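# Pull the tote out from under the desk

## Task

Move the tote so that it finishes standing upright and entirely outside the desk, neither beneath it nor resting on its top. The utility cart must also be upright at the end, the robot must not fall over or finish leaning, and the tote has to stay where it ends up without the robot holding it there.

## Robot and tools

ROBOT. A Hello Robot Stretch 3 with one arm: a two-wheeled base (0.33 m long, 0.34 m wide), a lift that slides up a mast, and a telescoping arm that reaches out to the robot's right side, ending in a wrist and a two-finger gripper. The base cannot move sideways. To move the gripper forward or back you drive the base. A spin on the spot pivots about the point midway between the drive wheels, 0.05 m behind the front edge. With the arm pulled in and the wrist folded, a spin sweeps a 0.28 m radius. An unfolded, level gripper reaches past that circle.

FRAMES. Base frame: origin on the floor between the drive wheels, x forward, y left, z up. hand_pose is reported in this frame, at the point where closed fingertips meet. With all wrist joints at zero, that frame's x points up, y points back along the arm toward the mast, and z points to the robot's rear. The odometry frame is the base frame as it stood when the scene began. base_odometry counts wheel turns only, so wheel slip looks like travel. Heading is positive to the left, from -3.142 to 3.142.

execute_actions. Arguments: "actions", a list holding one action or none, and optional "cameras" (any of head_camera, nav_camera, wrist_camera, or all; omitted or null means all, [] means none). An empty list just reports state and images. One action can contain:
- "base": exactly one command, and it is a relative move from where the base last measured itself. {"translate_m": d} drives straight d metres, forward positive, -1 to 1. {"rotate_rad": d} spins d radians, left (counter-clockwise seen from above) positive, -3.2 to 3.2.
- "joints": absolute targets keyed by joint name, not offsets. lift_m 0 to 1.1 m (arm height on the mast); arm_m 0 to 0.52 m (extension); wrist_yaw_rad -1.345 to 4.42 (0 along the arm, positive turns toward the front, 3.0 folds over the base); wrist_pitch_rad -1.57 to 0.451 (0 level, negative tips fingertips down); wrist_roll_rad -2.911 to 2.911 (0 fingers side by side, level); gripper_m -0.089 to 0.179 (larger is wider; actual tip gap is 0.007 smaller when nearly shut, 0.025 smaller fully open, zero below 0.007); head_pan_rad -3.953 to 1.73 (0 forward, positive left, -1.57 along the arm); head_tilt_rad -1.53 to 0.419 (negative looks down).
- "contact_limits": only {"arm_m": n}, n in percent motor effort 1 to 100; the arm stops (contact_stop) near that effort and holds no harder until the next action. Too low stops instantly; values above the maximum are cut.
All motions in one action start together. A joint or base left out may keep pushing toward an earlier target. Unknown keys or out-of-range numbers get the call rejected with no motion. No action runs longer than 15 s. If a result reports a stop, later motion calls in the same reply are skipped.

wait: {"seconds": 0 to 10}; commands nothing, then returns state and images. zoom_image: {"camera", "region": [x0, y0, x1, y1]} in pixels of that camera's latest full image, top-left origin, at most 504 by 504. finished_scene: {"scene": current scene number}; irreversible, ends the scene and reports success. Replying without any tool call also ends things.

RESULTS. base_status and joint_status describe how each commanded motion ended: "done" (for the base it only means the wheels turned the full amount), "off_target" (stopped short, may still push), "contact_stop", "time_out", "torque_fault". After the last three the old target is dropped. Arm or lift that hit something firmly go slack until re-commanded; a slack lift may sink under load or keep pressing. The base, wrist and head have no contact stop. A wrist servo pushed hard for seconds shuts off for 10 s (torque_fault). on_its_own lists uncommanded joints; "held at" is their target, not their position. motor_effort is percent of maximum, positive toward larger joint values, with the last action's peak in brackets; readings are noisy and biased. Positive wheel effort pushes forward. lidar_m: 12 distances in metres, 30-degree sectors, 1st straight ahead then counter-clockwise (4th left, 7th behind, 10th right), scanning a plane 0.17 m above the floor (sees legs, not tabletops), range 0.15 to 12, "-" for nothing; the robot's own body can hide sectors 5, 6, 9, 10. wrist_depth_mm (45 to 1000) and head_depth_mm (280 to 4000, image sideways) are 7x7 grids of median depth, row by row from top left. base_tilt gives forward and right lean in degrees, with a fixed bias of up to about 4. turned_by_wheels and turned_by_imu give rotation since the last result.

CAMERAS. head_camera and nav_camera ride on the head, aimed by head_pan_rad and head_tilt_rad; wrist_camera rides on the gripper. Calibration lines give K, distortion and T_world_to_cam from base frame to camera, with small errors, larger for the wrist camera.

SPEED. Fast base motion (0.30 m/s, 1.9 rad/s) only with lift_m under 0.30, arm_m under 0.03 and wrist_yaw_rad above 2.54; otherwise 0.10 m/s and 0.63 rad/s.

CAUTIONS. Fold or unfold the wrist only with lift_m 0.32 to 0.95, wrist_pitch_rad -0.4 and roll near 0; once folded, lift can go down to 0.25. If wrist_yaw_rad is below -0.4, keep pitch at -0.5 or lower. To grip, command gripper_m below the object width; to let go, go at least 0.02 above the touching value; readings don't confirm a hold. Pushing with the arm against something fixed while the gripper is above about 0.45 m can tip the robot, especially on a repeat push or with a raised contact limit. Driving while hooked on something immovable, or snagging furniture (worst in reverse), can tip it; back out in small steps, free the gripper, and lower lift_m to about 0.2 if still leaning. Loose objects may occasionally get nudged. Avoid drops, slips, slams and hard shoves.

Each tool is called as a command line: name --argument value for each argument, lists and objects as JSON in quotes; but a table of rows of numbers goes row by row, as --pt "numbers of a row", without its own name.

## Session

I'll start by looking at the current state.

execute_actions --actions '[]'

Scene clock: 0.00 s.
base_odometry: x=+0.000 y=+0.000 heading=+0.000 (m, m, rad; odometry frame)
turned_by_wheels: +0.000 (rad since the last result)
turned_by_imu: +0.000 (rad since the last result)
base_tilt: forward=+1.4 right=+0.8 (deg)
lidar_m: 2.19 2.38 2.13 1.83 1.97 1.59 1.40 1.21 1.89 1.87 2.05 1.92
head_depth_mm: 1996 2018 2021 2042 2024 1996 1929 / 2027 2030 2075 2069 2079 2098 2098 / 2049 2040 2080 2090 2123 2131 2126 / 2078 2091 2104 2115 2159 2164 2145 / 2095 2113 2146 2133 2129 2183 2145 / 2139 2133 2145 2183 2197 2194 2157 / 2120 2141 2168 2222 2223 2230 2145
base_status: not commanded
joint_positions: lift_m=+0.602 arm_m=+0.002 wrist_yaw_rad=+2.817 wrist_pitch_rad=-0.451 wrist_roll_rad=-0.002 gripper_m=+0.037 head_pan_rad=-0.009 head_tilt_rad=+0.008
joint_status: not commanded
motor_effort: left_wheel=+0 right_wheel=+0 lift_m=+26 arm_m=+0 wrist_yaw_rad=+1 wrist_pitch_rad=+5 wrist_roll_rad=-1 gripper_m=+1 head_pan_rad=+0 head_tilt_rad=+1 (%)
hand_pose: x=+0.0489 y=+0.0620 z=+0.6069 quat_wxyz=(+0.268, +0.705, +0.045, +0.656) (m; base frame)
wrist_depth_mm: - - - - - - - / - - - - - - - / - - - - - - - / - - - - - - - / - - - 938 930 893 871 / 876 844 864 798 765 785 763 / 766 741 735 706 695 682 680
pictures: head_camera (sideways: a quarter turn clockwise sets it upright), nav_camera (sideways: a quarter turn counterclockwise sets it upright), wrist_camera
Images, in order (width x height): head_camera 896x504, nav_camera 672x504, wrist_camera 644x364.

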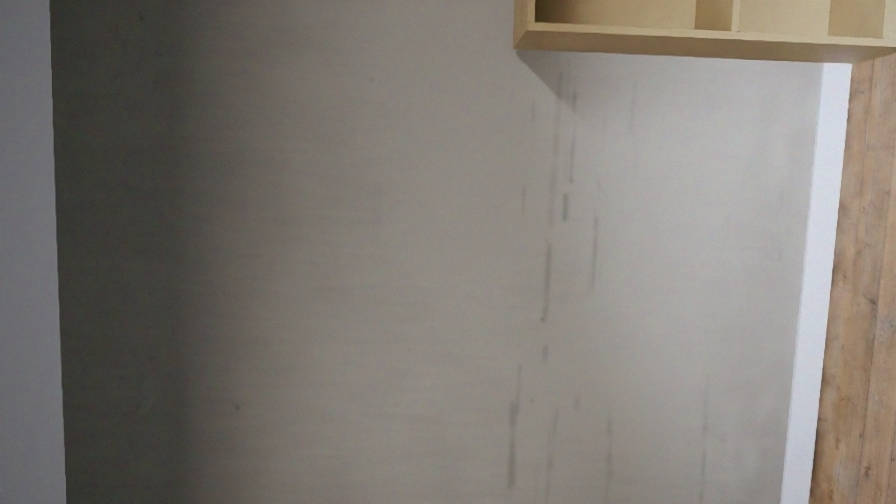

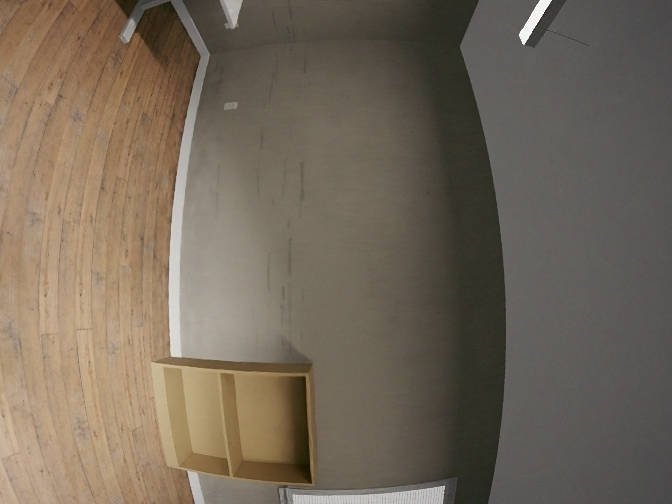

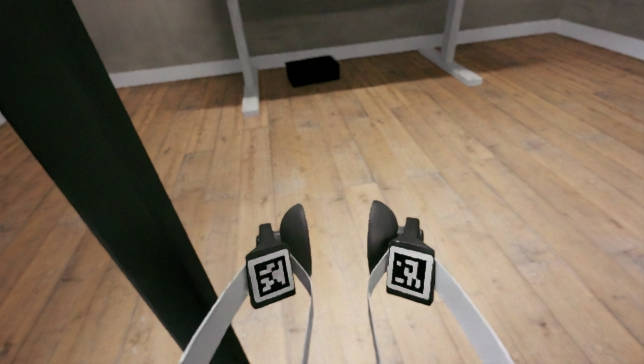

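execute_actions --actions '[{"joints": {"head_pan_rad": 1.35, "head_tilt_rad": -0.45, "wrist_yaw_rad": 3.0, "wrist_pitch_rad": -0.4, "lift_m": 0.4}}]'

Scene clock: 6.00 s.
base_odometry: x=+0.000 y=+0.000 heading=+0.000 (m, m, rad; odometry frame)
turned_by_wheels: +0.000 (rad since the last result)
turned_by_imu: -0.002 (rad since the last result)
base_tilt: forward=+1.4 right=+0.9 (deg)
lidar_m: 2.19 2.38 2.13 1.84 1.96 1.59 1.40 1.21 1.89 1.87 2.04 1.93
head_depth_mm: 1975 2149 1898 2504 2036 1616 1339 / 1956 2095 1869 2486 2013 1608 1340 / 1952 2120 1856 2472 2021 1611 1339 / 1931 2085 1825 2446 2008 1596 1328 / 1918 2059 1812 2421 2008 1589 1327 / 1883 2069 1798 2383 1973 1572 1324 / 1876 2035 2186 2379 1964 1578 1324
base_status: not commanded
joint_positions: lift_m=+0.401 arm_m=+0.002 wrist_yaw_rad=+2.997 wrist_pitch_rad=-0.422 wrist_roll_rad=-0.002 gripper_m=+0.037 head_pan_rad=+1.343 head_tilt_rad=-0.444
joint_status: all done
motor_effort: left_wheel=+0(0) right_wheel=+0(0) lift_m=+12(19) arm_m=-2(0) wrist_yaw_rad=+4(3) wrist_pitch_rad=+8(9) wrist_roll_rad=+0(1) gripper_m=+1(0) head_pan_rad=+3(32) head_tilt_rad=-3(27) (%)
hand_pose: x=+0.0110 y=+0.0750 z=+0.4124 quat_wxyz=(+0.198, +0.699, +0.098, +0.680) (m; base frame)
wrist_depth_mm: - - - - - - - / - - - - - - - / - - - - - - - / - 929 909 879 853 822 797 / 764 765 - 723 719 680 663 / 652 641 621 592 565 581 569 / 570 556 - - 522 502 504
pictures: head_camera (sideways: a quarter turn clockwise sets it upright), nav_camera (sideways: a quarter turn counterclockwise sets it upright), wrist_camera
camera_calibration (this result's frames):
head_camera: T_world_to_cam=[[-0.0720465, -0.450639, -0.889794, 1.18217], [-0.974312, 0.222643, -0.0338684, 0.0522824], [0.213369, 0.864497, -0.455103, 0.550342], [0, 0, 0, 1]] pos_world=[0.0186849, 0.045324, 1.30412]
nav_camera: T_world_to_cam=[[0.130613, 0.425965, 0.895262, -1.12597], [0.97064, -0.238911, -0.0279364, 0.0786891], [0.201988, 0.872626, -0.444663, 0.53147], [0, 0, 0, 1]] pos_world=[-0.0366631, 0.0346488, 1.24656]
wrist_camera: T_world_to_cam=[[0.99205, -0.105532, -0.0685489, 0.038285], [-0.118021, -0.591211, -0.797835, 0.402665], [0.0436706, 0.799583, -0.598966, 0.347463], [0, 0, 0, 1]] pos_world=[-0.00563165, -0.0357247, 0.532003]
Images, in order (width x height): head_camera 896x504, nav_camera 672x504, wrist_camera 644x364.

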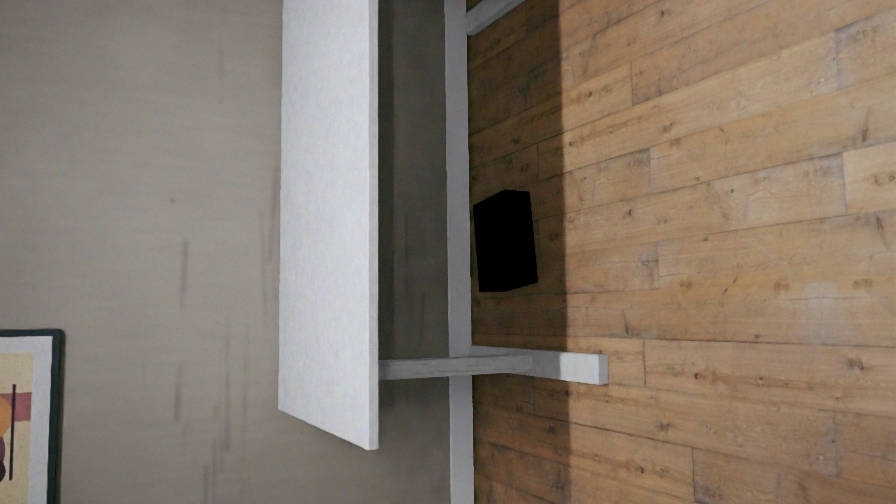

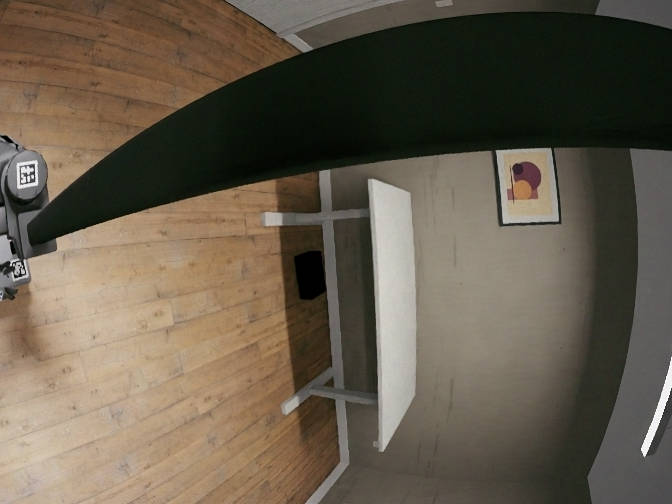

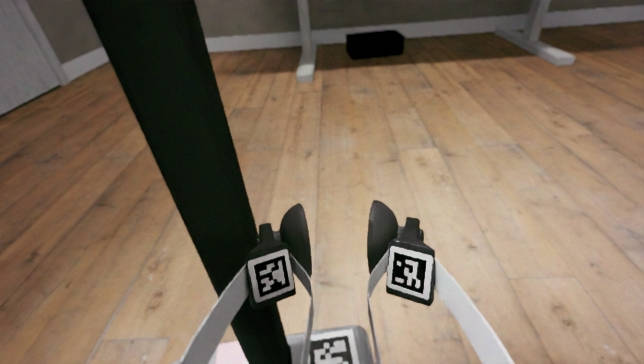

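zoom_image --camera "head_camera" --region '[420, 150, 620, 400]'

zoom_image --camera "wrist_camera" --region '[280, 0, 480, 100]'

Region (420, 150, 620, 400) of head_camera's 896x504 image, scaled by 2.016, with more detail than that image has; it fills the left 403 columns of this view, and the rest is white.

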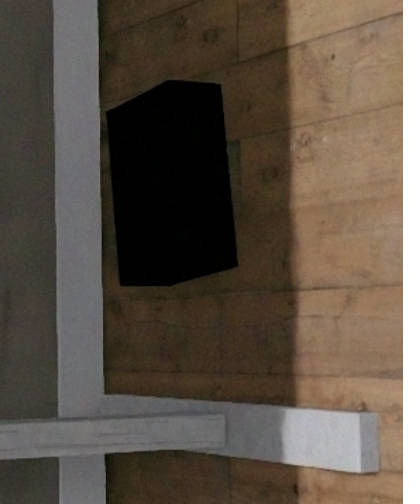

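Region (280, 0, 480, 100) of wrist_camera's 644x364 image, scaled by 2.520.

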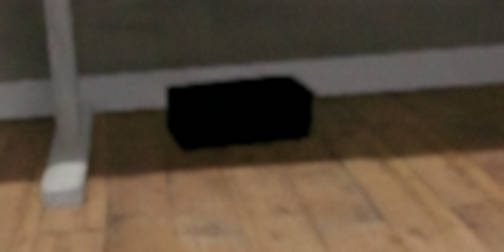

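execute_actions --actions '[{"base": {"rotate_rad": 1.15}, "joints": {"head_pan_rad": -0.2, "head_tilt_rad": -0.6, "lift_m": 0.27}}]' --cameras '["head_camera", "nav_camera"]'

Scene clock: 114.00 s.
base_odometry: x=+0.000 y=+0.000 heading=+1.150 (m, m, rad; odometry frame)
turned_by_wheels: +1.150 (rad since the last result)
turned_by_imu: +1.172 (rad since the last result)
base_tilt: forward=+1.4 right=+0.9 (deg)
lidar_m: 2.12 1.84 1.81 1.57 1.22 1.25 1.87 1.87 2.15 1.93 2.19 2.15
head_depth_mm: 2511 2756 2858 2140 1731 1438 1228 / 2376 2627 2847 2153 1710 1421 1229 / 2281 2047 2709 2126 1709 1434 1232 / 2175 1995 2566 2132 1718 1424 1225 / 2057 1851 2531 2090 1694 1419 1218 / 1970 1833 2445 2094 1693 1419 1224 / 1900 1813 2292 2064 1683 1415 1202
base_status: done
joint_positions: lift_m=+0.271 arm_m=+0.002 wrist_yaw_rad=+2.997 wrist_pitch_rad=-0.421 wrist_roll_rad=-0.002 gripper_m=+0.037 head_pan_rad=-0.193 head_tilt_rad=-0.593
joint_status: all done
motor_effort: left_wheel=-2(11) right_wheel=+3(8) lift_m=+13(9) arm_m=-1(1) wrist_yaw_rad=+3(3) wrist_pitch_rad=+8(8) wrist_roll_rad=-1(1) gripper_m=+0(2) head_pan_rad=-3(31) head_tilt_rad=-3(16) (%)
hand_pose: x=+0.0109 y=+0.0751 z=+0.2825 quat_wxyz=(+0.198, +0.699, +0.098, +0.680) (m; base frame)
wrist_depth_mm: - - - - - - - / - - - - - - - / 956 922 891 848 807 780 754 / 746 706 693 662 640 626 607 / 595 580 - 544 541 514 500 / 494 500 - - - 442 432 / 438 - - - 395 387 380
pictures: head_camera (sideways: a quarter turn clockwise sets it upright), nav_camera (sideways: a quarter turn counterclockwise sets it upright)
camera_calibration (this result's frames):
head_camera: T_world_to_cam=[[-0.577347, 0.080563, -0.812515, 1.08448], [0.183539, 0.982458, -0.0330039, 0.0440875], [0.795603, -0.168183, -0.582006, 0.711903], [0, 0, 0, 1]] pos_world=[0.0516382, -0.0109531, 1.29694]
nav_camera: T_world_to_cam=[[0.555649, -0.140135, 0.819522, -1.02979], [-0.208732, -0.977636, -0.0256477, 0.0828984], [0.804789, -0.15681, -0.572473, 0.694089], [0, 0, 0, 1]] pos_world=[0.0309108, 0.045575, 1.24341]
Images, in order (width x height): head_camera 896x504, nav_camera 672x504.

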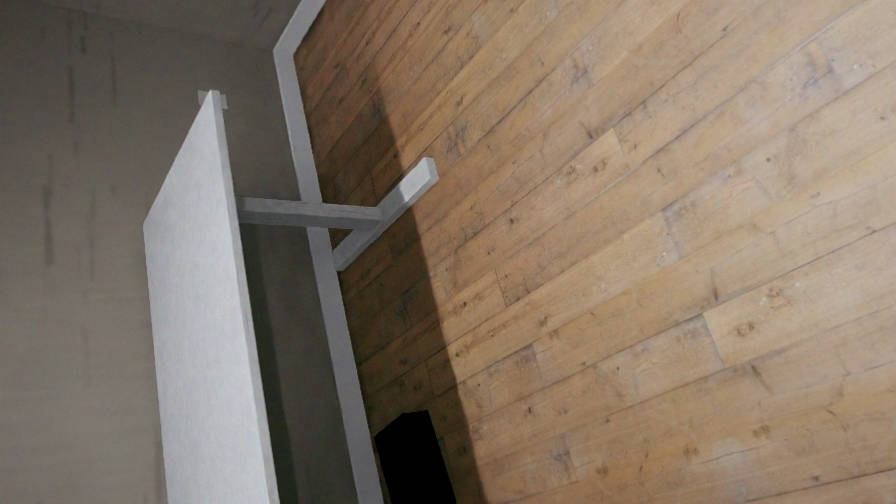

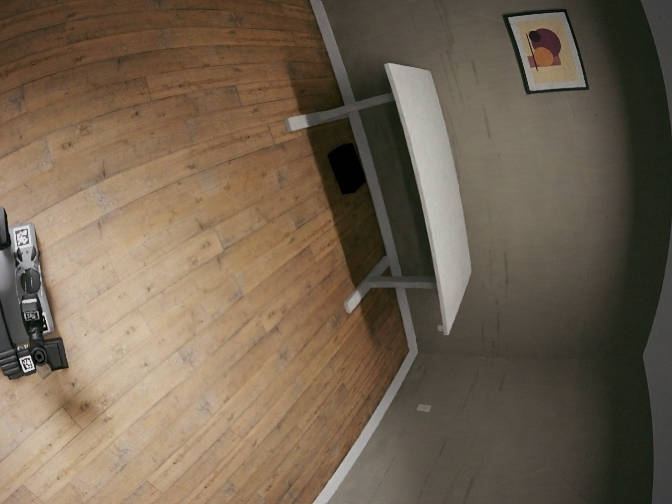

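execute_actions --actions '[{"base": {"translate_m": 1.0}, "joints": {"head_pan_rad": -3.2, "head_tilt_rad": -0.5}}]' --cameras '["nav_camera"]'

Scene clock: 123.03 s.
base_odometry: x=+0.409 y=+0.913 heading=+1.150 (m, m, rad; odometry frame)
turned_by_wheels: +0.000 (rad since the last result)
turned_by_imu: +0.001 (rad since the last result)
base_tilt: forward=+1.4 right=+0.9 (deg)
lidar_m: 1.32 0.96 1.51 1.83 1.82 2.03 2.85 2.85 2.09 1.91 1.91 1.18
head_depth_mm: 2759 2820 2892 2333 1881 1540 1294 / 3133 3332 3243 2452 1874 1529 1284 / 3147 3466 3367 2400 1845 1526 1285 / 3034 2810 3033 2395 1867 1507 1277 / 2961 2662 2931 2364 1844 1507 1275 / 2880 2577 2815 2371 1834 1510 1280 / 2769 2513 2793 2351 1823 1496 1264
base_status: done
joint_positions: lift_m=+0.271 arm_m=+0.002 wrist_yaw_rad=+2.998 wrist_pitch_rad=-0.421 wrist_roll_rad=-0.002 gripper_m=+0.037 head_pan_rad=-3.193 head_tilt_rad=-0.507
joint_status: all done
motor_effort: left_wheel=-3(8) right_wheel=+2(8) lift_m=+13(12) arm_m=-1(1) wrist_yaw_rad=+3(3) wrist_pitch_rad=+8(8) wrist_roll_rad=-1(1) gripper_m=+1(0) head_pan_rad=-2(30) head_tilt_rad=+2(12) (%)
hand_pose: x=+0.0108 y=+0.0751 z=+0.2825 quat_wxyz=(+0.197, +0.699, +0.098, +0.680) (m; base frame)
wrist_depth_mm: - - - - - - - / - - - - - - 793 / - 916 889 841 811 732 737 / 742 711 691 662 646 621 597 / 594 579 - 547 545 518 504 / 503 500 - - - 445 435 / 439 - - - 393 387 381
pictures: nav_camera (sideways: a quarter turn counterclockwise sets it upright)
camera_calibration (this result's frames):
nav_camera: T_world_to_cam=[[-0.497447, 0.0565607, 0.865649, -1.08351], [0.0663484, 0.99743, -0.0270439, 0.0830411], [-0.864954, 0.0439815, -0.499921, 0.609879], [0, 0, 0, 1]] pos_world=[-0.0169824, -0.0483668, 1.24508]
Images, in order (width x height): nav_camera 672x504.

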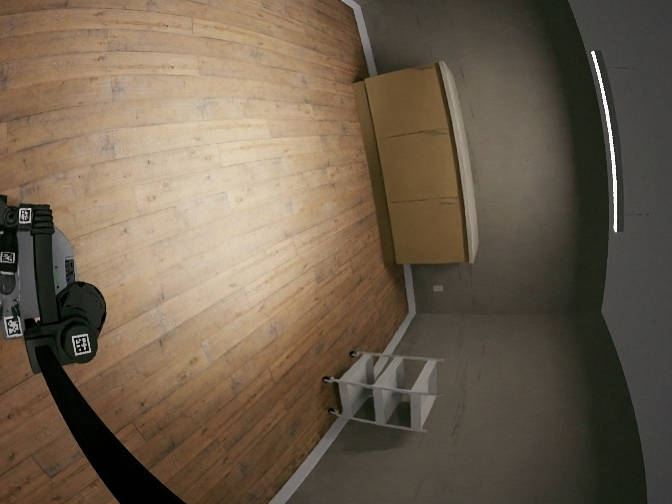

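execute_actions --actions '[{"base": {"rotate_rad": 1.2}, "joints": {"head_pan_rad": -0.8, "head_tilt_rad": -0.95, "lift_m": 0.34}}]' --cameras '["head_camera", "nav_camera"]'

Scene clock: 133.67 s.
base_odometry: x=+0.409 y=+0.913 heading=+2.350 (m, m, rad; odometry frame)
turned_by_wheels: +1.200 (rad since the last result)
turned_by_imu: +1.223 (rad since the last result)
base_tilt: forward=+1.4 right=+0.8 (deg)
lidar_m: 1.68 1.82 1.87 2.04 2.84 2.66 2.06 1.90 1.93 1.18 1.32 0.95
head_depth_mm: 1068 894 768 1506 1356 1222 1115 / 1070 886 768 1524 1357 1226 1130 / 1059 883 764 1482 1348 1222 - / 1052 879 773 1491 1350 1227 1125 / 1045 879 772 1509 1350 1212 1108 / 1040 876 783 1462 1348 1216 1108 / 1033 866 782 1497 1339 1216 1106
base_status: done
joint_positions: lift_m=+0.339 arm_m=+0.002 wrist_yaw_rad=+2.998 wrist_pitch_rad=-0.421 wrist_roll_rad=-0.002 gripper_m=+0.037 head_pan_rad=-0.807 head_tilt_rad=-0.939
joint_status: all done
motor_effort: left_wheel=-3(11) right_wheel=+3(8) lift_m=+34(35) arm_m=-1(1) wrist_yaw_rad=+3(2) wrist_pitch_rad=+8(8) wrist_roll_rad=-1(1) gripper_m=+0(0) head_pan_rad=+3(33) head_tilt_rad=-5(28) (%)
hand_pose: x=+0.0108 y=+0.0752 z=+0.3514 quat_wxyz=(+0.197, +0.699, +0.098, +0.680) (m; base frame)
wrist_depth_mm: - - - - - - - / - - - - - - - / - - - - 948 921 871 / 869 834 815 770 743 722 705 / 696 674 - 638 639 603 590 / 586 567 550 535 505 516 509 / 498 503 - - 463 447 441
pictures: head_camera (sideways: a quarter turn clockwise sets it upright), nav_camera (sideways: a quarter turn counterclockwise sets it upright)
camera_calibration (this result's frames):
head_camera: T_world_to_cam=[[-0.592203, 0.57248, -0.567065, 0.76471], [0.708601, 0.705044, -0.028238, 0.034666], [0.38364, -0.418546, -0.823189, 1.02809], [0, 0, 0, 1]] pos_world=[0.0338826, -0.0319191, 1.28093]
nav_camera: T_world_to_cam=[[0.542196, -0.610811, 0.577004, -0.71366], [-0.73912, -0.673327, -0.0182447, 0.0764859], [0.399656, -0.416583, -0.816538, 1.01399], [0, 0, 0, 1]] pos_world=[0.0382287, 0.0379996, 1.24114]
Images, in order (width x height): head_camera 896x504, nav_camera 672x504.

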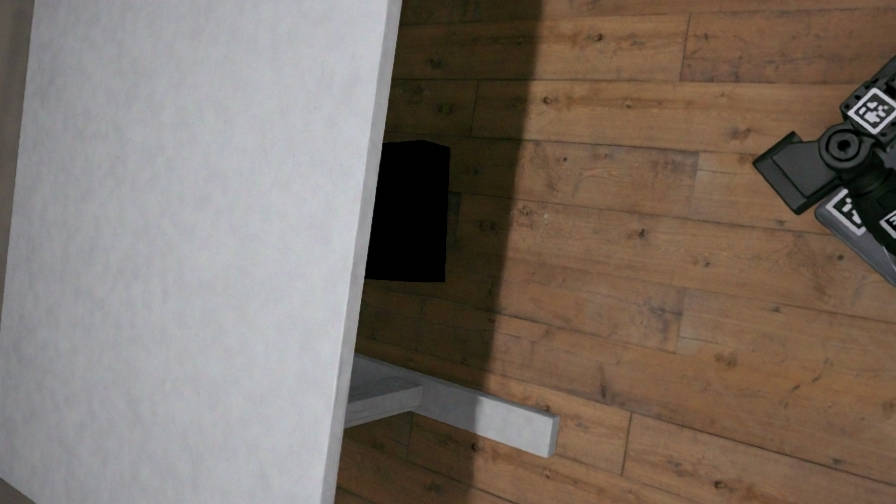

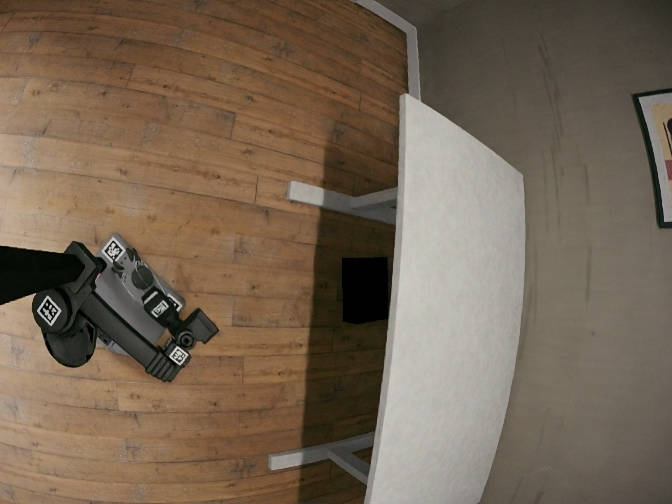

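execute_actions --actions '[{"base": {"translate_m": 0.3}, "joints": {"wrist_yaw_rad": 0.76, "arm_m": 0.25, "head_pan_rad": -0.9, "head_tilt_rad": -1.2, "gripper_m": 0.09}}]'

Scene clock: 171.37 s.
base_odometry: x=+0.198 y=+1.126 heading=+2.350 (m, m, rad; odometry frame)
turned_by_wheels: +0.000 (rad since the last result)
turned_by_imu: -0.002 (rad since the last result)
base_tilt: forward=+1.4 right=+0.8 (deg)
lidar_m: 1.46 1.59 1.60 2.03 2.98 3.06 2.32 2.15 1.24 1.22 1.13 0.71
head_depth_mm: 729 672 638 - 1273 1180 1123 / 722 671 634 1330 1255 1182 1126 / 722 668 640 1329 1250 - - / 719 669 637 1326 1247 - - / 714 666 636 1302 1244 1194 - / 716 664 636 1323 1245 1175 1113 / 713 661 1375 1323 1241 1167 1109
base_status: done
joint_positions: lift_m=+0.339 arm_m=+0.250 wrist_yaw_rad=+0.762 wrist_pitch_rad=-0.421 wrist_roll_rad=-0.002 gripper_m=+0.090 head_pan_rad=-0.893 head_tilt_rad=-1.185
joint_status: all done
motor_effort: left_wheel=-3(3) right_wheel=+3(7) lift_m=+34(34) arm_m=+3(4) wrist_yaw_rad=-2(6) wrist_pitch_rad=+8(8) wrist_roll_rad=-1(1) gripper_m=+0(90) head_pan_rad=-2(10) head_tilt_rad=-6(23) (%)
hand_pose: x=+0.1332 y=-0.5569 z=+0.3514 quat_wxyz=(+0.698, +0.394, -0.586, +0.120) (m; base frame)
wrist_depth_mm: 707 717 692 655 633 613 590 / 384 780 754 719 696 664 646 / 394 867 834 796 761 731 700 / 440 754 788 640 710 725 696 / 681 525 686 620 625 602 585 / 586 530 521 496 493 516 500 / 490 476 481 468 460 450 445
pictures: head_camera (sideways: a quarter turn clockwise sets it upright), nav_camera (sideways: a quarter turn counterclockwise sets it upright), wrist_camera
camera_calibration (this result's frames):
head_camera: T_world_to_cam=[[-0.611841, 0.709854, -0.348939, 0.480705], [0.76277, 0.646269, -0.0227464, 0.0271779], [0.209362, -0.280077, -0.93687, 1.17687], [0, 0, 0, 1]] pos_world=[0.0269934, -0.0291808, 1.27093]
nav_camera: T_world_to_cam=[[0.560369, -0.745786, 0.360264, -0.431448], [-0.796721, -0.604236, -0.0115825, 0.0681591], [0.226322, -0.280539, -0.932779, 1.1661], [0, 0, 0, 1]] pos_world=[0.0321598, 0.0465527, 1.24394]
wrist_camera: T_world_to_cam=[[-0.694601, -0.716126, -0.0685099, -0.269187], [-0.392196, 0.456794, -0.798449, 0.615229], [0.603085, -0.527734, -0.598151, -0.00304574], [0, 0, 0, 1]] pos_world=[0.0561498, -0.475412, 0.470965]
Images, in order (width x height): head_camera 896x504, nav_camera 672x504, wrist_camera 644x364.

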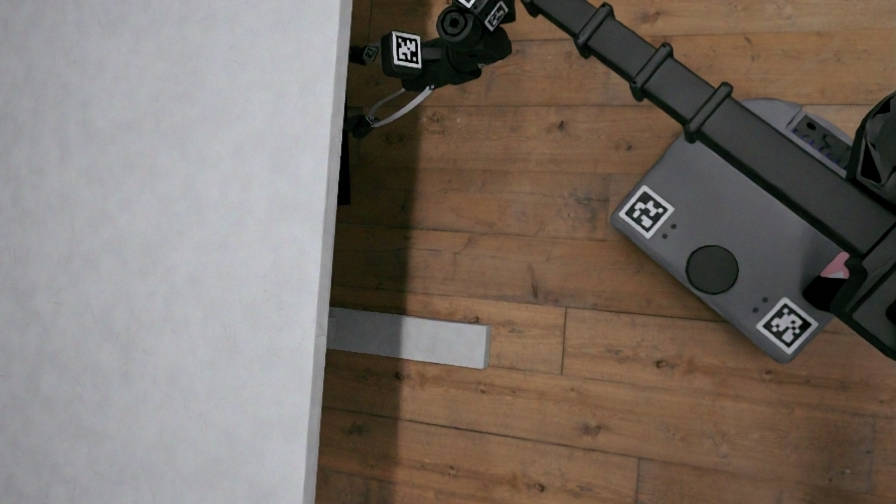

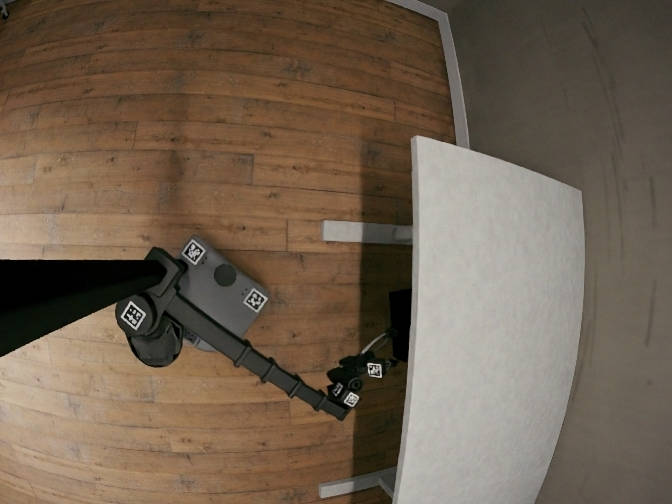

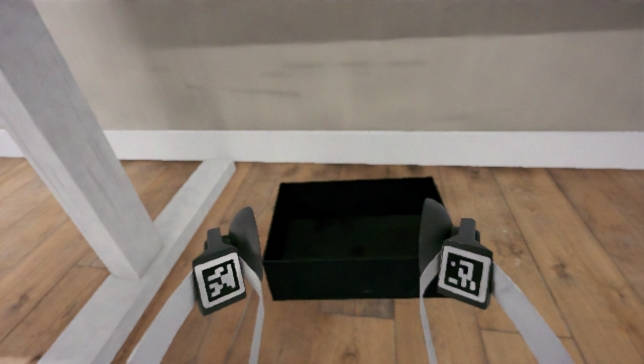

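zoom_image --camera "wrist_camera" --region '[230, 150, 510, 330]'

Region (230, 150, 510, 330) of wrist_camera's 644x364 image, scaled by 1.800; it fills the top 324 rows of this view, and the rest is white.

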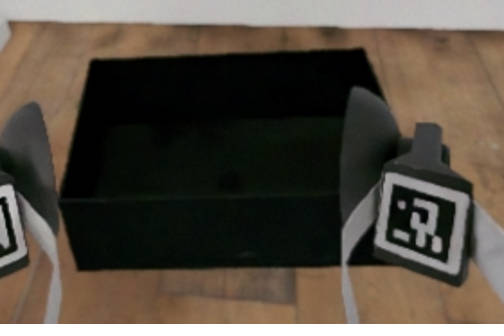

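execute_actions --actions '[{"base": {"translate_m": 0.24}, "joints": {"arm_m": 0.51, "wrist_pitch_rad": -0.98, "lift_m": 0.26, "head_tilt_rad": -1.35}}]'

Scene clock: 208.93 s.
base_odometry: x=+0.029 y=+1.297 heading=+2.349 (m, m, rad; odometry frame)
turned_by_wheels: +0.000 (rad since the last result)
turned_by_imu: -0.002 (rad since the last result)
base_tilt: forward=+1.4 right=+0.9 (deg)
lidar_m: 1.27 1.40 1.42 1.81 3.15 3.20 2.53 2.34 1.35 1.07 0.55 1.01
head_depth_mm: 624 599 575 1291 1236 1197 1165 / 620 596 576 1288 1235 1197 1155 / 618 595 575 1279 - - 1139 / 617 594 577 1258 - - 1147 / 617 593 575 1270 1234 1188 - / 1316 1355 1303 1275 1225 1186 1147 / 1320 1359 1320 1270 1217 1187 1154
base_status: done
joint_positions: lift_m=+0.261 arm_m=+0.510 wrist_yaw_rad=+0.761 wrist_pitch_rad=-0.986 wrist_roll_rad=-0.002 gripper_m=+0.090 head_pan_rad=-0.893 head_tilt_rad=-1.334
joint_status: all done
motor_effort: left_wheel=-3(3) right_wheel=+2(7) lift_m=+12(33) arm_m=+3(3) wrist_yaw_rad=-1(3) wrist_pitch_rad=+2(6) wrist_roll_rad=-1(1) gripper_m=-1(1) head_pan_rad=-2(2) head_tilt_rad=-8(19) (%)
hand_pose: x=+0.0622 y=-0.7428 z=+0.1724 quat_wxyz=(+0.703, +0.542, -0.453, -0.079) (m; base frame)
wrist_depth_mm: 470 451 448 432 423 411 399 / 396 424 420 409 397 387 379 / 370 399 321 324 324 293 354 / 359 372 351 354 346 316 330 / 349 349 317 331 326 300 311 / 336 330 314 313 305 280 248 / 317 311 280 294 288 281 245
pictures: head_camera (sideways: a quarter turn clockwise sets it upright), nav_camera (sideways: a quarter turn counterclockwise sets it upright), wrist_camera
camera_calibration (this result's frames):
head_camera: T_world_to_cam=[[-0.637687, 0.742112, -0.206458, 0.295315], [0.760892, 0.648608, -0.0187493, 0.0219816], [0.119996, -0.169048, -0.978276, 1.23114], [0, 0, 0, 1]] pos_world=[0.0238616, -0.0252932, 1.26577]
nav_camera: T_world_to_cam=[[0.587292, -0.779382, 0.218291, -0.246723], [-0.797651, -0.603076, -0.00720364, 0.0624621], [0.13726, -0.169889, -0.975857, 1.22254], [0, 0, 0, 1]] pos_world=[0.0269153, 0.0530742, 1.24733]
wrist_camera: T_world_to_cam=[[-0.725159, -0.684111, -0.0783303, -0.436556], [-0.621661, 0.699353, -0.352764, 0.646972], [0.29611, -0.207115, -0.932428, 0.149407], [0, 0, 0, 1]] pos_world=[0.0413835, -0.720171, 0.333344]
Images, in order (width x height): head_camera 896x504, nav_camera 672x504, wrist_camera 644x364.

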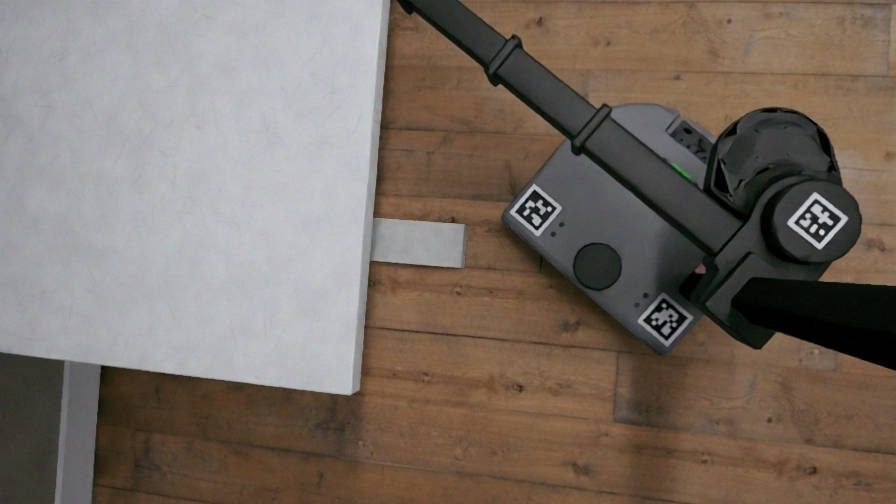

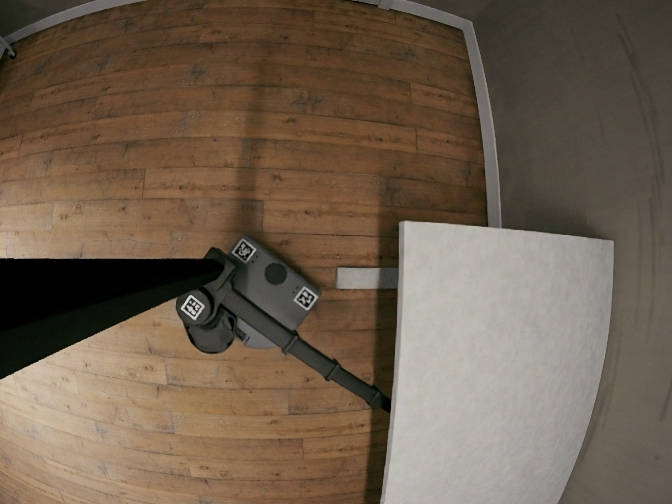

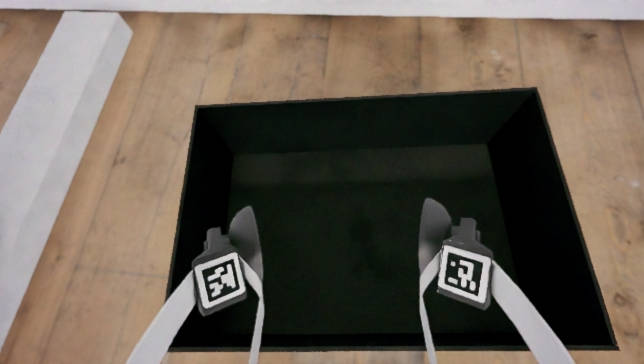

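execute_actions --actions '[{"joints": {"lift_m": 0.165, "wrist_pitch_rad": -1.03}}]' --cameras '["wrist_camera"]'

Scene clock: 221.70 s.
base_odometry: x=+0.029 y=+1.297 heading=+2.349 (m, m, rad; odometry frame)
turned_by_wheels: +0.000 (rad since the last result)
turned_by_imu: -0.001 (rad since the last result)
base_tilt: forward=+1.3 right=+0.9 (deg)
lidar_m: 1.26 1.39 1.41 1.81 3.15 3.19 2.53 2.34 1.35 1.07 0.55 1.00
head_depth_mm: 622 598 576 1286 1239 1200 1158 / 621 596 576 1284 1232 1189 1154 / 619 595 576 1274 - - 1154 / 617 595 576 1255 - - 1141 / 616 594 575 1272 1233 1181 - / 1319 1358 1303 1270 1225 1193 1155 / 1308 1357 1320 1275 1217 1178 1149
base_status: not commanded
joint_positions: lift_m=+0.166 arm_m=+0.510 wrist_yaw_rad=+0.761 wrist_pitch_rad=-1.035 wrist_roll_rad=-0.002 gripper_m=+0.090 head_pan_rad=-0.893 head_tilt_rad=-1.334
joint_status: all done
motor_effort: left_wheel=-2(2) right_wheel=+2(2) lift_m=+12(13) arm_m=+3(3) wrist_yaw_rad=-1(1) wrist_pitch_rad=+2(2) wrist_roll_rad=-1(1) gripper_m=+0(0) head_pan_rad=-2(3) head_tilt_rad=-7(7) (%)
hand_pose: x=+0.0544 y=-0.7347 z=+0.0717 quat_wxyz=(+0.701, +0.553, -0.440, -0.096) (m; base frame)
wrist_depth_mm: 313 206 215 217 218 219 201 / 296 202 267 267 263 257 202 / 280 200 264 259 252 247 203 / 260 198 250 244 240 234 204 / 156 195 240 232 228 223 207 / 149 194 222 222 216 211 205 / 138 163 156 151 164 179 171
pictures: wrist_camera
camera_calibration (this result's frames):
wrist_camera: T_world_to_cam=[[-0.727825, -0.681311, -0.0780104, -0.442321], [-0.632763, 0.711067, -0.306586, 0.60684], [0.264351, -0.173779, -0.948641, 0.0869035], [0, 0, 0, 1]] pos_world=[0.0390803, -0.71776, 0.233983]
Images, in order (width x height): wrist_camera 644x364.

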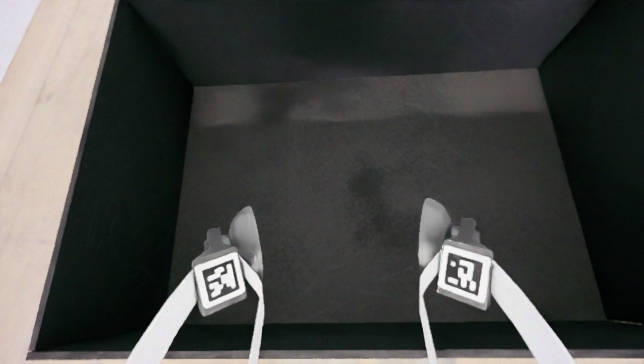

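execute_actions --actions '[{"base": {"translate_m": -0.22}, "joints": {"arm_m": 0.36, "wrist_pitch_rad": -1.3, "lift_m": 0.16, "head_pan_rad": -1.3, "head_tilt_rad": -1.25}}]' --cameras '["head_camera", "wrist_camera"]'

Scene clock: 229.47 s.
base_odometry: x=+0.184 y=+1.140 heading=+2.349 (m, m, rad; odometry frame)
turned_by_wheels: +0.000 (rad since the last result)
turned_by_imu: -0.002 (rad since the last result)
base_tilt: forward=+1.4 right=+0.9 (deg)
lidar_m: 1.44 1.57 1.58 2.03 3.02 3.06 2.34 2.17 1.26 1.21 1.12 0.69
head_depth_mm: 676 655 1381 1307 1240 1190 1136 / 674 645 1393 1309 1239 1194 1115 / 673 634 1365 1302 1265 - - / 669 631 1351 1298 1258 - - / 668 630 1341 1287 1238 1184 1123 / 667 627 1335 1285 1231 1174 1121 / 664 627 607 1280 1233 1170 1121
base_status: done
joint_positions: lift_m=+0.161 arm_m=+0.360 wrist_yaw_rad=+0.760 wrist_pitch_rad=-1.295 wrist_roll_rad=-0.002 gripper_m=+0.090 head_pan_rad=-1.293 head_tilt_rad=-1.248
joint_status: all done
motor_effort: left_wheel=-2(6) right_wheel=+2(6) lift_m=+13(8) arm_m=-4(7) wrist_yaw_rad=+0(1) wrist_pitch_rad=-2(9) wrist_roll_rad=-1(2) gripper_m=+0(1) head_pan_rad=-2(20) head_tilt_rad=-1(8) (%)
hand_pose: x=+0.0106 y=-0.5392 z=+0.0462 quat_wxyz=(+0.683, +0.605, -0.364, -0.186) (m; base frame)
wrist_depth_mm: 192 223 219 214 210 207 153 / 191 220 216 212 208 205 154 / 189 217 214 210 206 204 155 / 192 215 212 208 205 202 156 / 190 214 210 206 204 199 158 / 177 181 149 163 149 148 143 / 174 129 124 203 201 198 194
pictures: head_camera (sideways: a quarter turn clockwise sets it upright), wrist_camera
camera_calibration (this result's frames):
head_camera: T_world_to_cam=[[-0.292744, 0.911442, -0.289094, 0.400822], [0.953813, 0.299659, -0.0211026, 0.0238707], [0.067396, -0.281919, -0.957068, 1.20395], [0, 0, 0, 1]] pos_world=[0.0134282, -0.033061, 1.26864]
wrist_camera: T_world_to_cam=[[-0.742039, -0.666354, -0.0731489, -0.335059], [-0.664423, 0.745565, -0.0517153, 0.439474], [0.088998, 0.0102271, -0.995979, 0.211519], [0, 0, 0, 1]] pos_world=[0.0245447, -0.553088, 0.208887]
Images, in order (width x height): head_camera 896x504, wrist_camera 644x364.

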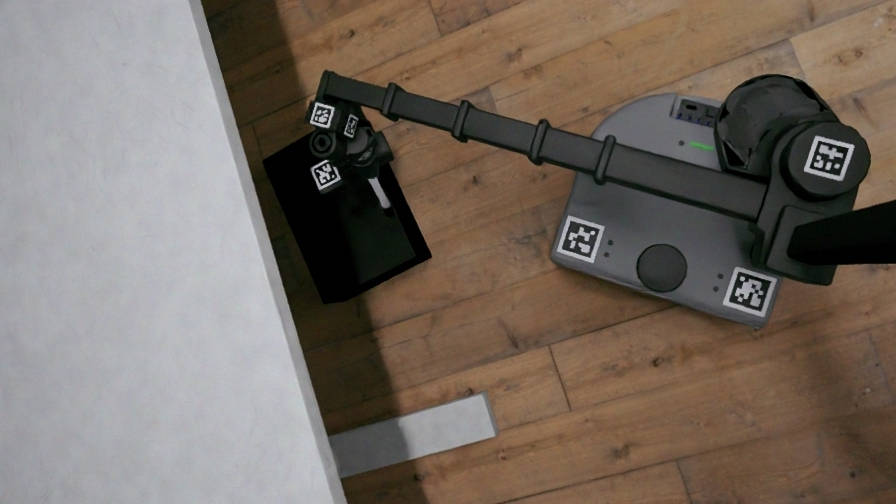

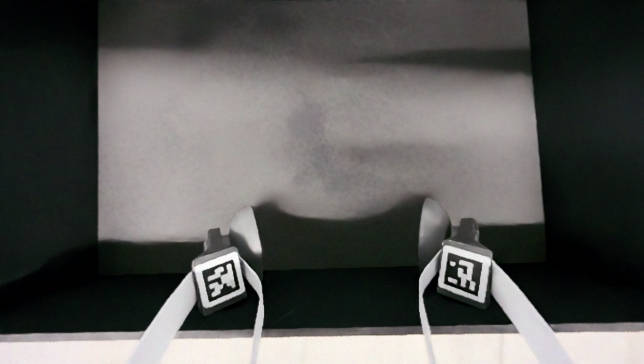

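execute_actions --actions '[{"base": {"translate_m": -0.29}, "joints": {"arm_m": 0.13, "head_pan_rad": -1.1}}]' --cameras '["head_camera", "wrist_camera"]'

Scene clock: 238.77 s.
base_odometry: x=+0.388 y=+0.934 heading=+2.349 (m, m, rad; odometry frame)
turned_by_wheels: +0.000 (rad since the last result)
turned_by_imu: -0.002 (rad since the last result)
base_tilt: forward=+1.4 right=+0.9 (deg)
lidar_m: 1.65 1.80 1.85 2.03 2.87 2.68 2.09 1.93 1.95 1.40 1.29 0.93
head_depth_mm: 684 1472 1376 1317 1243 1185 1142 / 682 1456 1385 1321 1235 1190 1125 / 673 1459 1370 1300 1253 - - / 670 1447 1375 1286 1241 - - / 671 1439 1366 1295 1236 1183 1128 / 668 1427 1364 1283 1234 1179 1126 / 665 1426 1355 1301 1233 1173 1118
base_status: done
joint_positions: lift_m=+0.161 arm_m=+0.130 wrist_yaw_rad=+0.760 wrist_pitch_rad=-1.295 wrist_roll_rad=-0.002 gripper_m=+0.090 head_pan_rad=-1.107 head_tilt_rad=-1.248
joint_status: all done
motor_effort: left_wheel=-2(6) right_wheel=+2(2) lift_m=+12(12) arm_m=-5(5) wrist_yaw_rad=+0(0) wrist_pitch_rad=-2(2) wrist_roll_rad=+0(0) gripper_m=+0(0) head_pan_rad=+2(14) head_tilt_rad=-1(1) (%)
hand_pose: x=+0.0105 y=-0.3091 z=+0.0462 quat_wxyz=(+0.683, +0.605, -0.364, -0.187) (m; base frame)
wrist_depth_mm: 226 223 219 216 211 155 206 / 224 219 218 213 209 157 203 / 221 218 213 211 207 160 202 / 219 216 213 209 205 161 123 / 217 214 211 207 204 152 124 / 188 181 149 163 149 135 125 / 173 129 125 204 201 198 195
pictures: head_camera (sideways: a quarter turn clockwise sets it upright), wrist_camera
camera_calibration (this result's frames):
head_camera: T_world_to_cam=[[-0.456561, 0.841389, -0.289167, 0.401916], [0.881765, 0.471217, -0.0211046, 0.0243128], [0.118503, -0.264613, -0.957046, 1.20361], [0, 0, 0, 1]] pos_world=[0.0194289, -0.0311327, 1.26865]
wrist_camera: T_world_to_cam=[[-0.742068, -0.666323, -0.0731351, -0.181793], [-0.664438, 0.745588, -0.051203, 0.267845], [0.0886464, 0.0105976, -0.996007, 0.20927], [0, 0, 0, 1]] pos_world=[0.0245125, -0.323053, 0.208853]
Images, in order (width x height): head_camera 896x504, wrist_camera 644x364.

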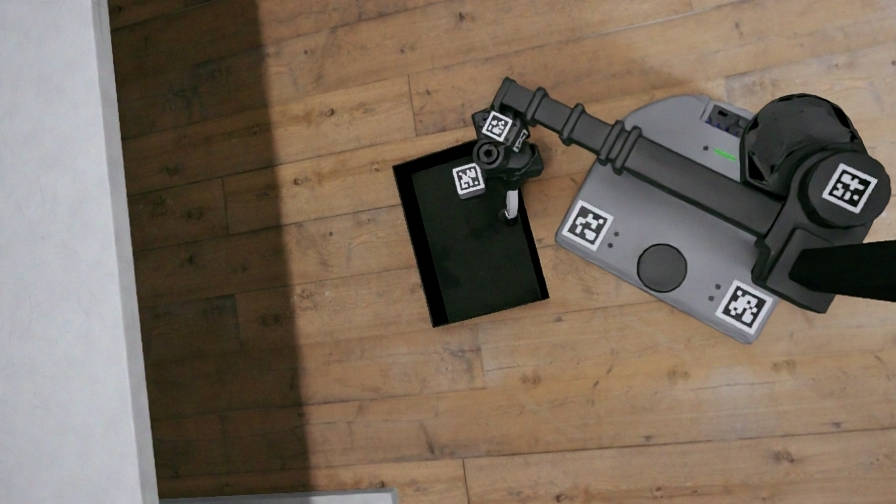

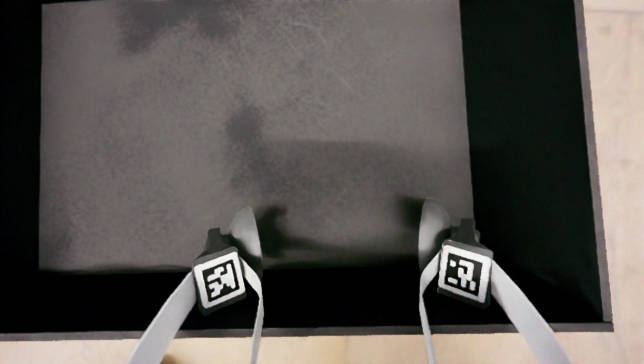

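execute_actions --actions '[{"base": {"translate_m": -0.1}}]' --cameras '[]'

execute_actions --actions '[{"joints": {"wrist_pitch_rad": -1.2, "gripper_m": 0.05, "lift_m": 0.27}}]'

Scene clock: 263.07 s.
base_odometry: x=+0.458 y=+0.863 heading=+2.349 (m, m, rad; odometry frame)
turned_by_wheels: +0.000 (rad since the last result)
turned_by_imu: -0.002 (rad since the last result)
base_tilt: forward=+1.3 right=+0.9 (deg)
lidar_m: 1.73 1.88 1.93 2.04 2.80 2.60 2.00 1.85 1.87 1.47 1.36 1.02
head_depth_mm: 1495 1466 1383 1305 1249 1183 1138 / 696 1450 1367 1305 1235 1186 1130 / 691 1451 1377 1309 1249 - - / 688 1447 1368 1297 1243 - - / 680 1447 1362 1279 1236 1183 1123 / 680 1447 1373 1297 1233 1173 1124 / 675 1449 1361 1290 1231 1174 1122
base_status: done
joint_positions: lift_m=+0.161 arm_m=+0.130 wrist_yaw_rad=+0.760 wrist_pitch_rad=-1.296 wrist_roll_rad=-0.002 gripper_m=+0.090 head_pan_rad=-1.107 head_tilt_rad=-1.248
joint_status: not commanded
motor_effort: left_wheel=-2(8) right_wheel=+2(1) lift_m=+12(12) arm_m=-5(4) wrist_yaw_rad=+0(0) wrist_pitch_rad=-2(2) wrist_roll_rad=-1(1) gripper_m=+0(0) head_pan_rad=+3(2) head_tilt_rad=-1(2) (%)
hand_pose: x=+0.0104 y=-0.3090 z=+0.0461 quat_wxyz=(+0.683, +0.606, -0.364, -0.187) (m; base frame)
wrist_depth_mm: 226 222 218 215 211 135 208 / 224 220 216 213 209 137 205 / 221 217 215 210 207 138 203 / 219 216 212 209 206 130 202 / 217 214 211 207 203 122 200 / 189 181 149 163 148 115 199 / 174 129 124 204 200 199 197
pictures: none
No camera images: the call's "cameras" was empty. Leave "cameras" out to get every camera's image.

Scene clock: 264.90 s.
base_odometry: x=+0.458 y=+0.863 heading=+2.349 (m, m, rad; odometry frame)
turned_by_wheels: +0.000 (rad since the last result)
turned_by_imu: -0.001 (rad since the last result)
base_tilt: forward=+1.3 right=+0.9 (deg)
lidar_m: 1.73 1.88 1.93 2.05 2.79 2.59 2.00 1.85 1.87 1.19 1.36 1.02
head_depth_mm: 1504 1455 1381 1318 1246 1189 1132 / 694 1457 1371 1320 1239 1184 - / 691 1449 1365 1304 1246 - - / 689 1451 1368 1297 1246 - - / 681 1442 1363 1293 1231 1180 1122 / 679 1445 1365 1294 1233 1166 1125 / 674 1451 1358 1301 1231 1173 1117
base_status: not commanded
joint_positions: lift_m=+0.269 arm_m=+0.130 wrist_yaw_rad=+0.760 wrist_pitch_rad=-1.208 wrist_roll_rad=-0.002 gripper_m=+0.050 head_pan_rad=-1.107 head_tilt_rad=-1.248
joint_status: all done
motor_effort: left_wheel=-1(1) right_wheel=+2(2) lift_m=+34(33) arm_m=-5(4) wrist_yaw_rad=+0(0) wrist_pitch_rad=+3(2) wrist_roll_rad=+0(1) gripper_m=+0(90) head_pan_rad=+2(2) head_tilt_rad=-1(1) (%)
hand_pose: x=+0.0256 y=-0.3249 z=+0.1600 quat_wxyz=(+0.690, +0.589, -0.390, -0.157) (m; base frame)
wrist_depth_mm: 374 369 361 353 345 340 334 / 362 288 294 300 304 330 324 / 283 341 338 331 328 324 317 / 273 333 331 324 317 316 310 / 270 326 322 317 311 310 303 / 250 308 309 278 301 302 298 / 322 318 311 306 302 296 291
pictures: head_camera (sideways: a quarter turn clockwise sets it upright), nav_camera (sideways: a quarter turn counterclockwise sets it upright), wrist_camera
camera_calibration (this result's frames):
head_camera: T_world_to_cam=[[-0.456644, 0.841339, -0.289181, 0.401935], [0.881717, 0.471306, -0.021105, 0.0243136], [0.118536, -0.264613, -0.957042, 1.20361], [0, 0, 0, 1]] pos_world=[0.0194323, -0.0311318, 1.26865]
nav_camera: T_world_to_cam=[[0.399053, -0.866201, 0.300753, -0.352961], [-0.906917, -0.421196, -0.00974832, 0.0664425], [0.13512, -0.268868, -0.953652, 1.19375], [0, 0, 0, 1]] pos_world=[0.0398082, 0.0432124, 1.24523]
wrist_camera: T_world_to_cam=[[-0.737566, -0.671062, -0.075318, -0.174134], [-0.65883, 0.739579, -0.137715, 0.307178], [0.148119, -0.0519518, -0.987604, 0.298312], [0, 0, 0, 1]] pos_world=[0.0297575, -0.32854, 0.323802]
Images, in order (width x height): head_camera 896x504, nav_camera 672x504, wrist_camera 644x364.

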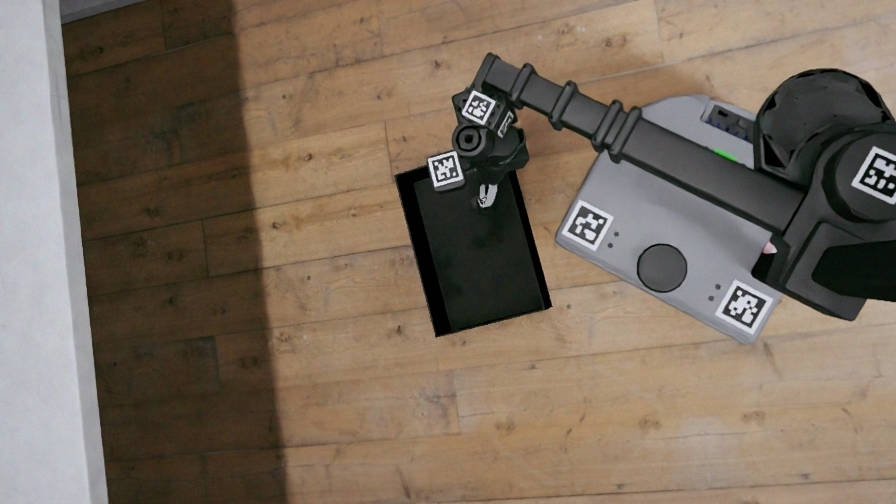

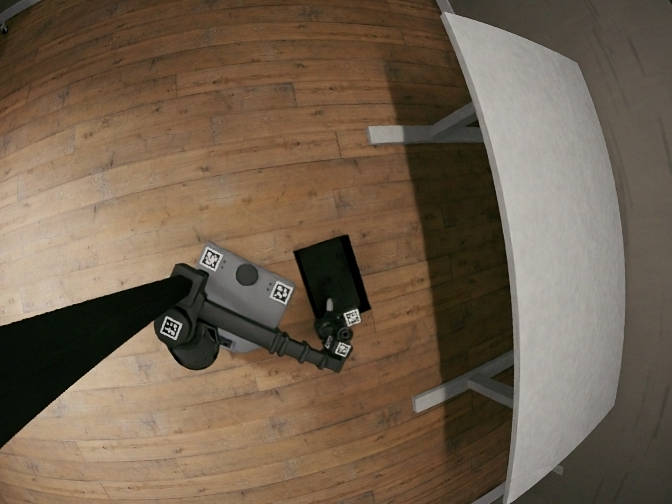

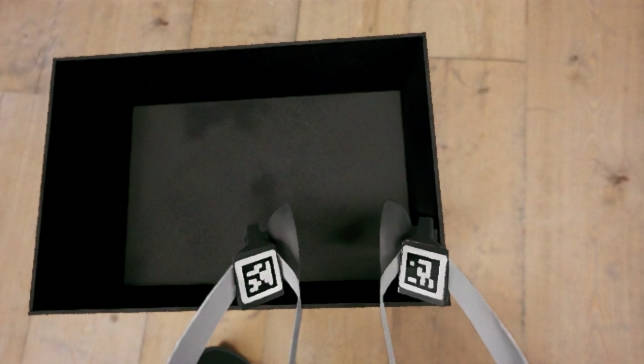

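The tote is upright and clear of the desk, and the gripper is out of it. I never went near the cart.

finished_scene --scene 1

The scene is finished: the task was done.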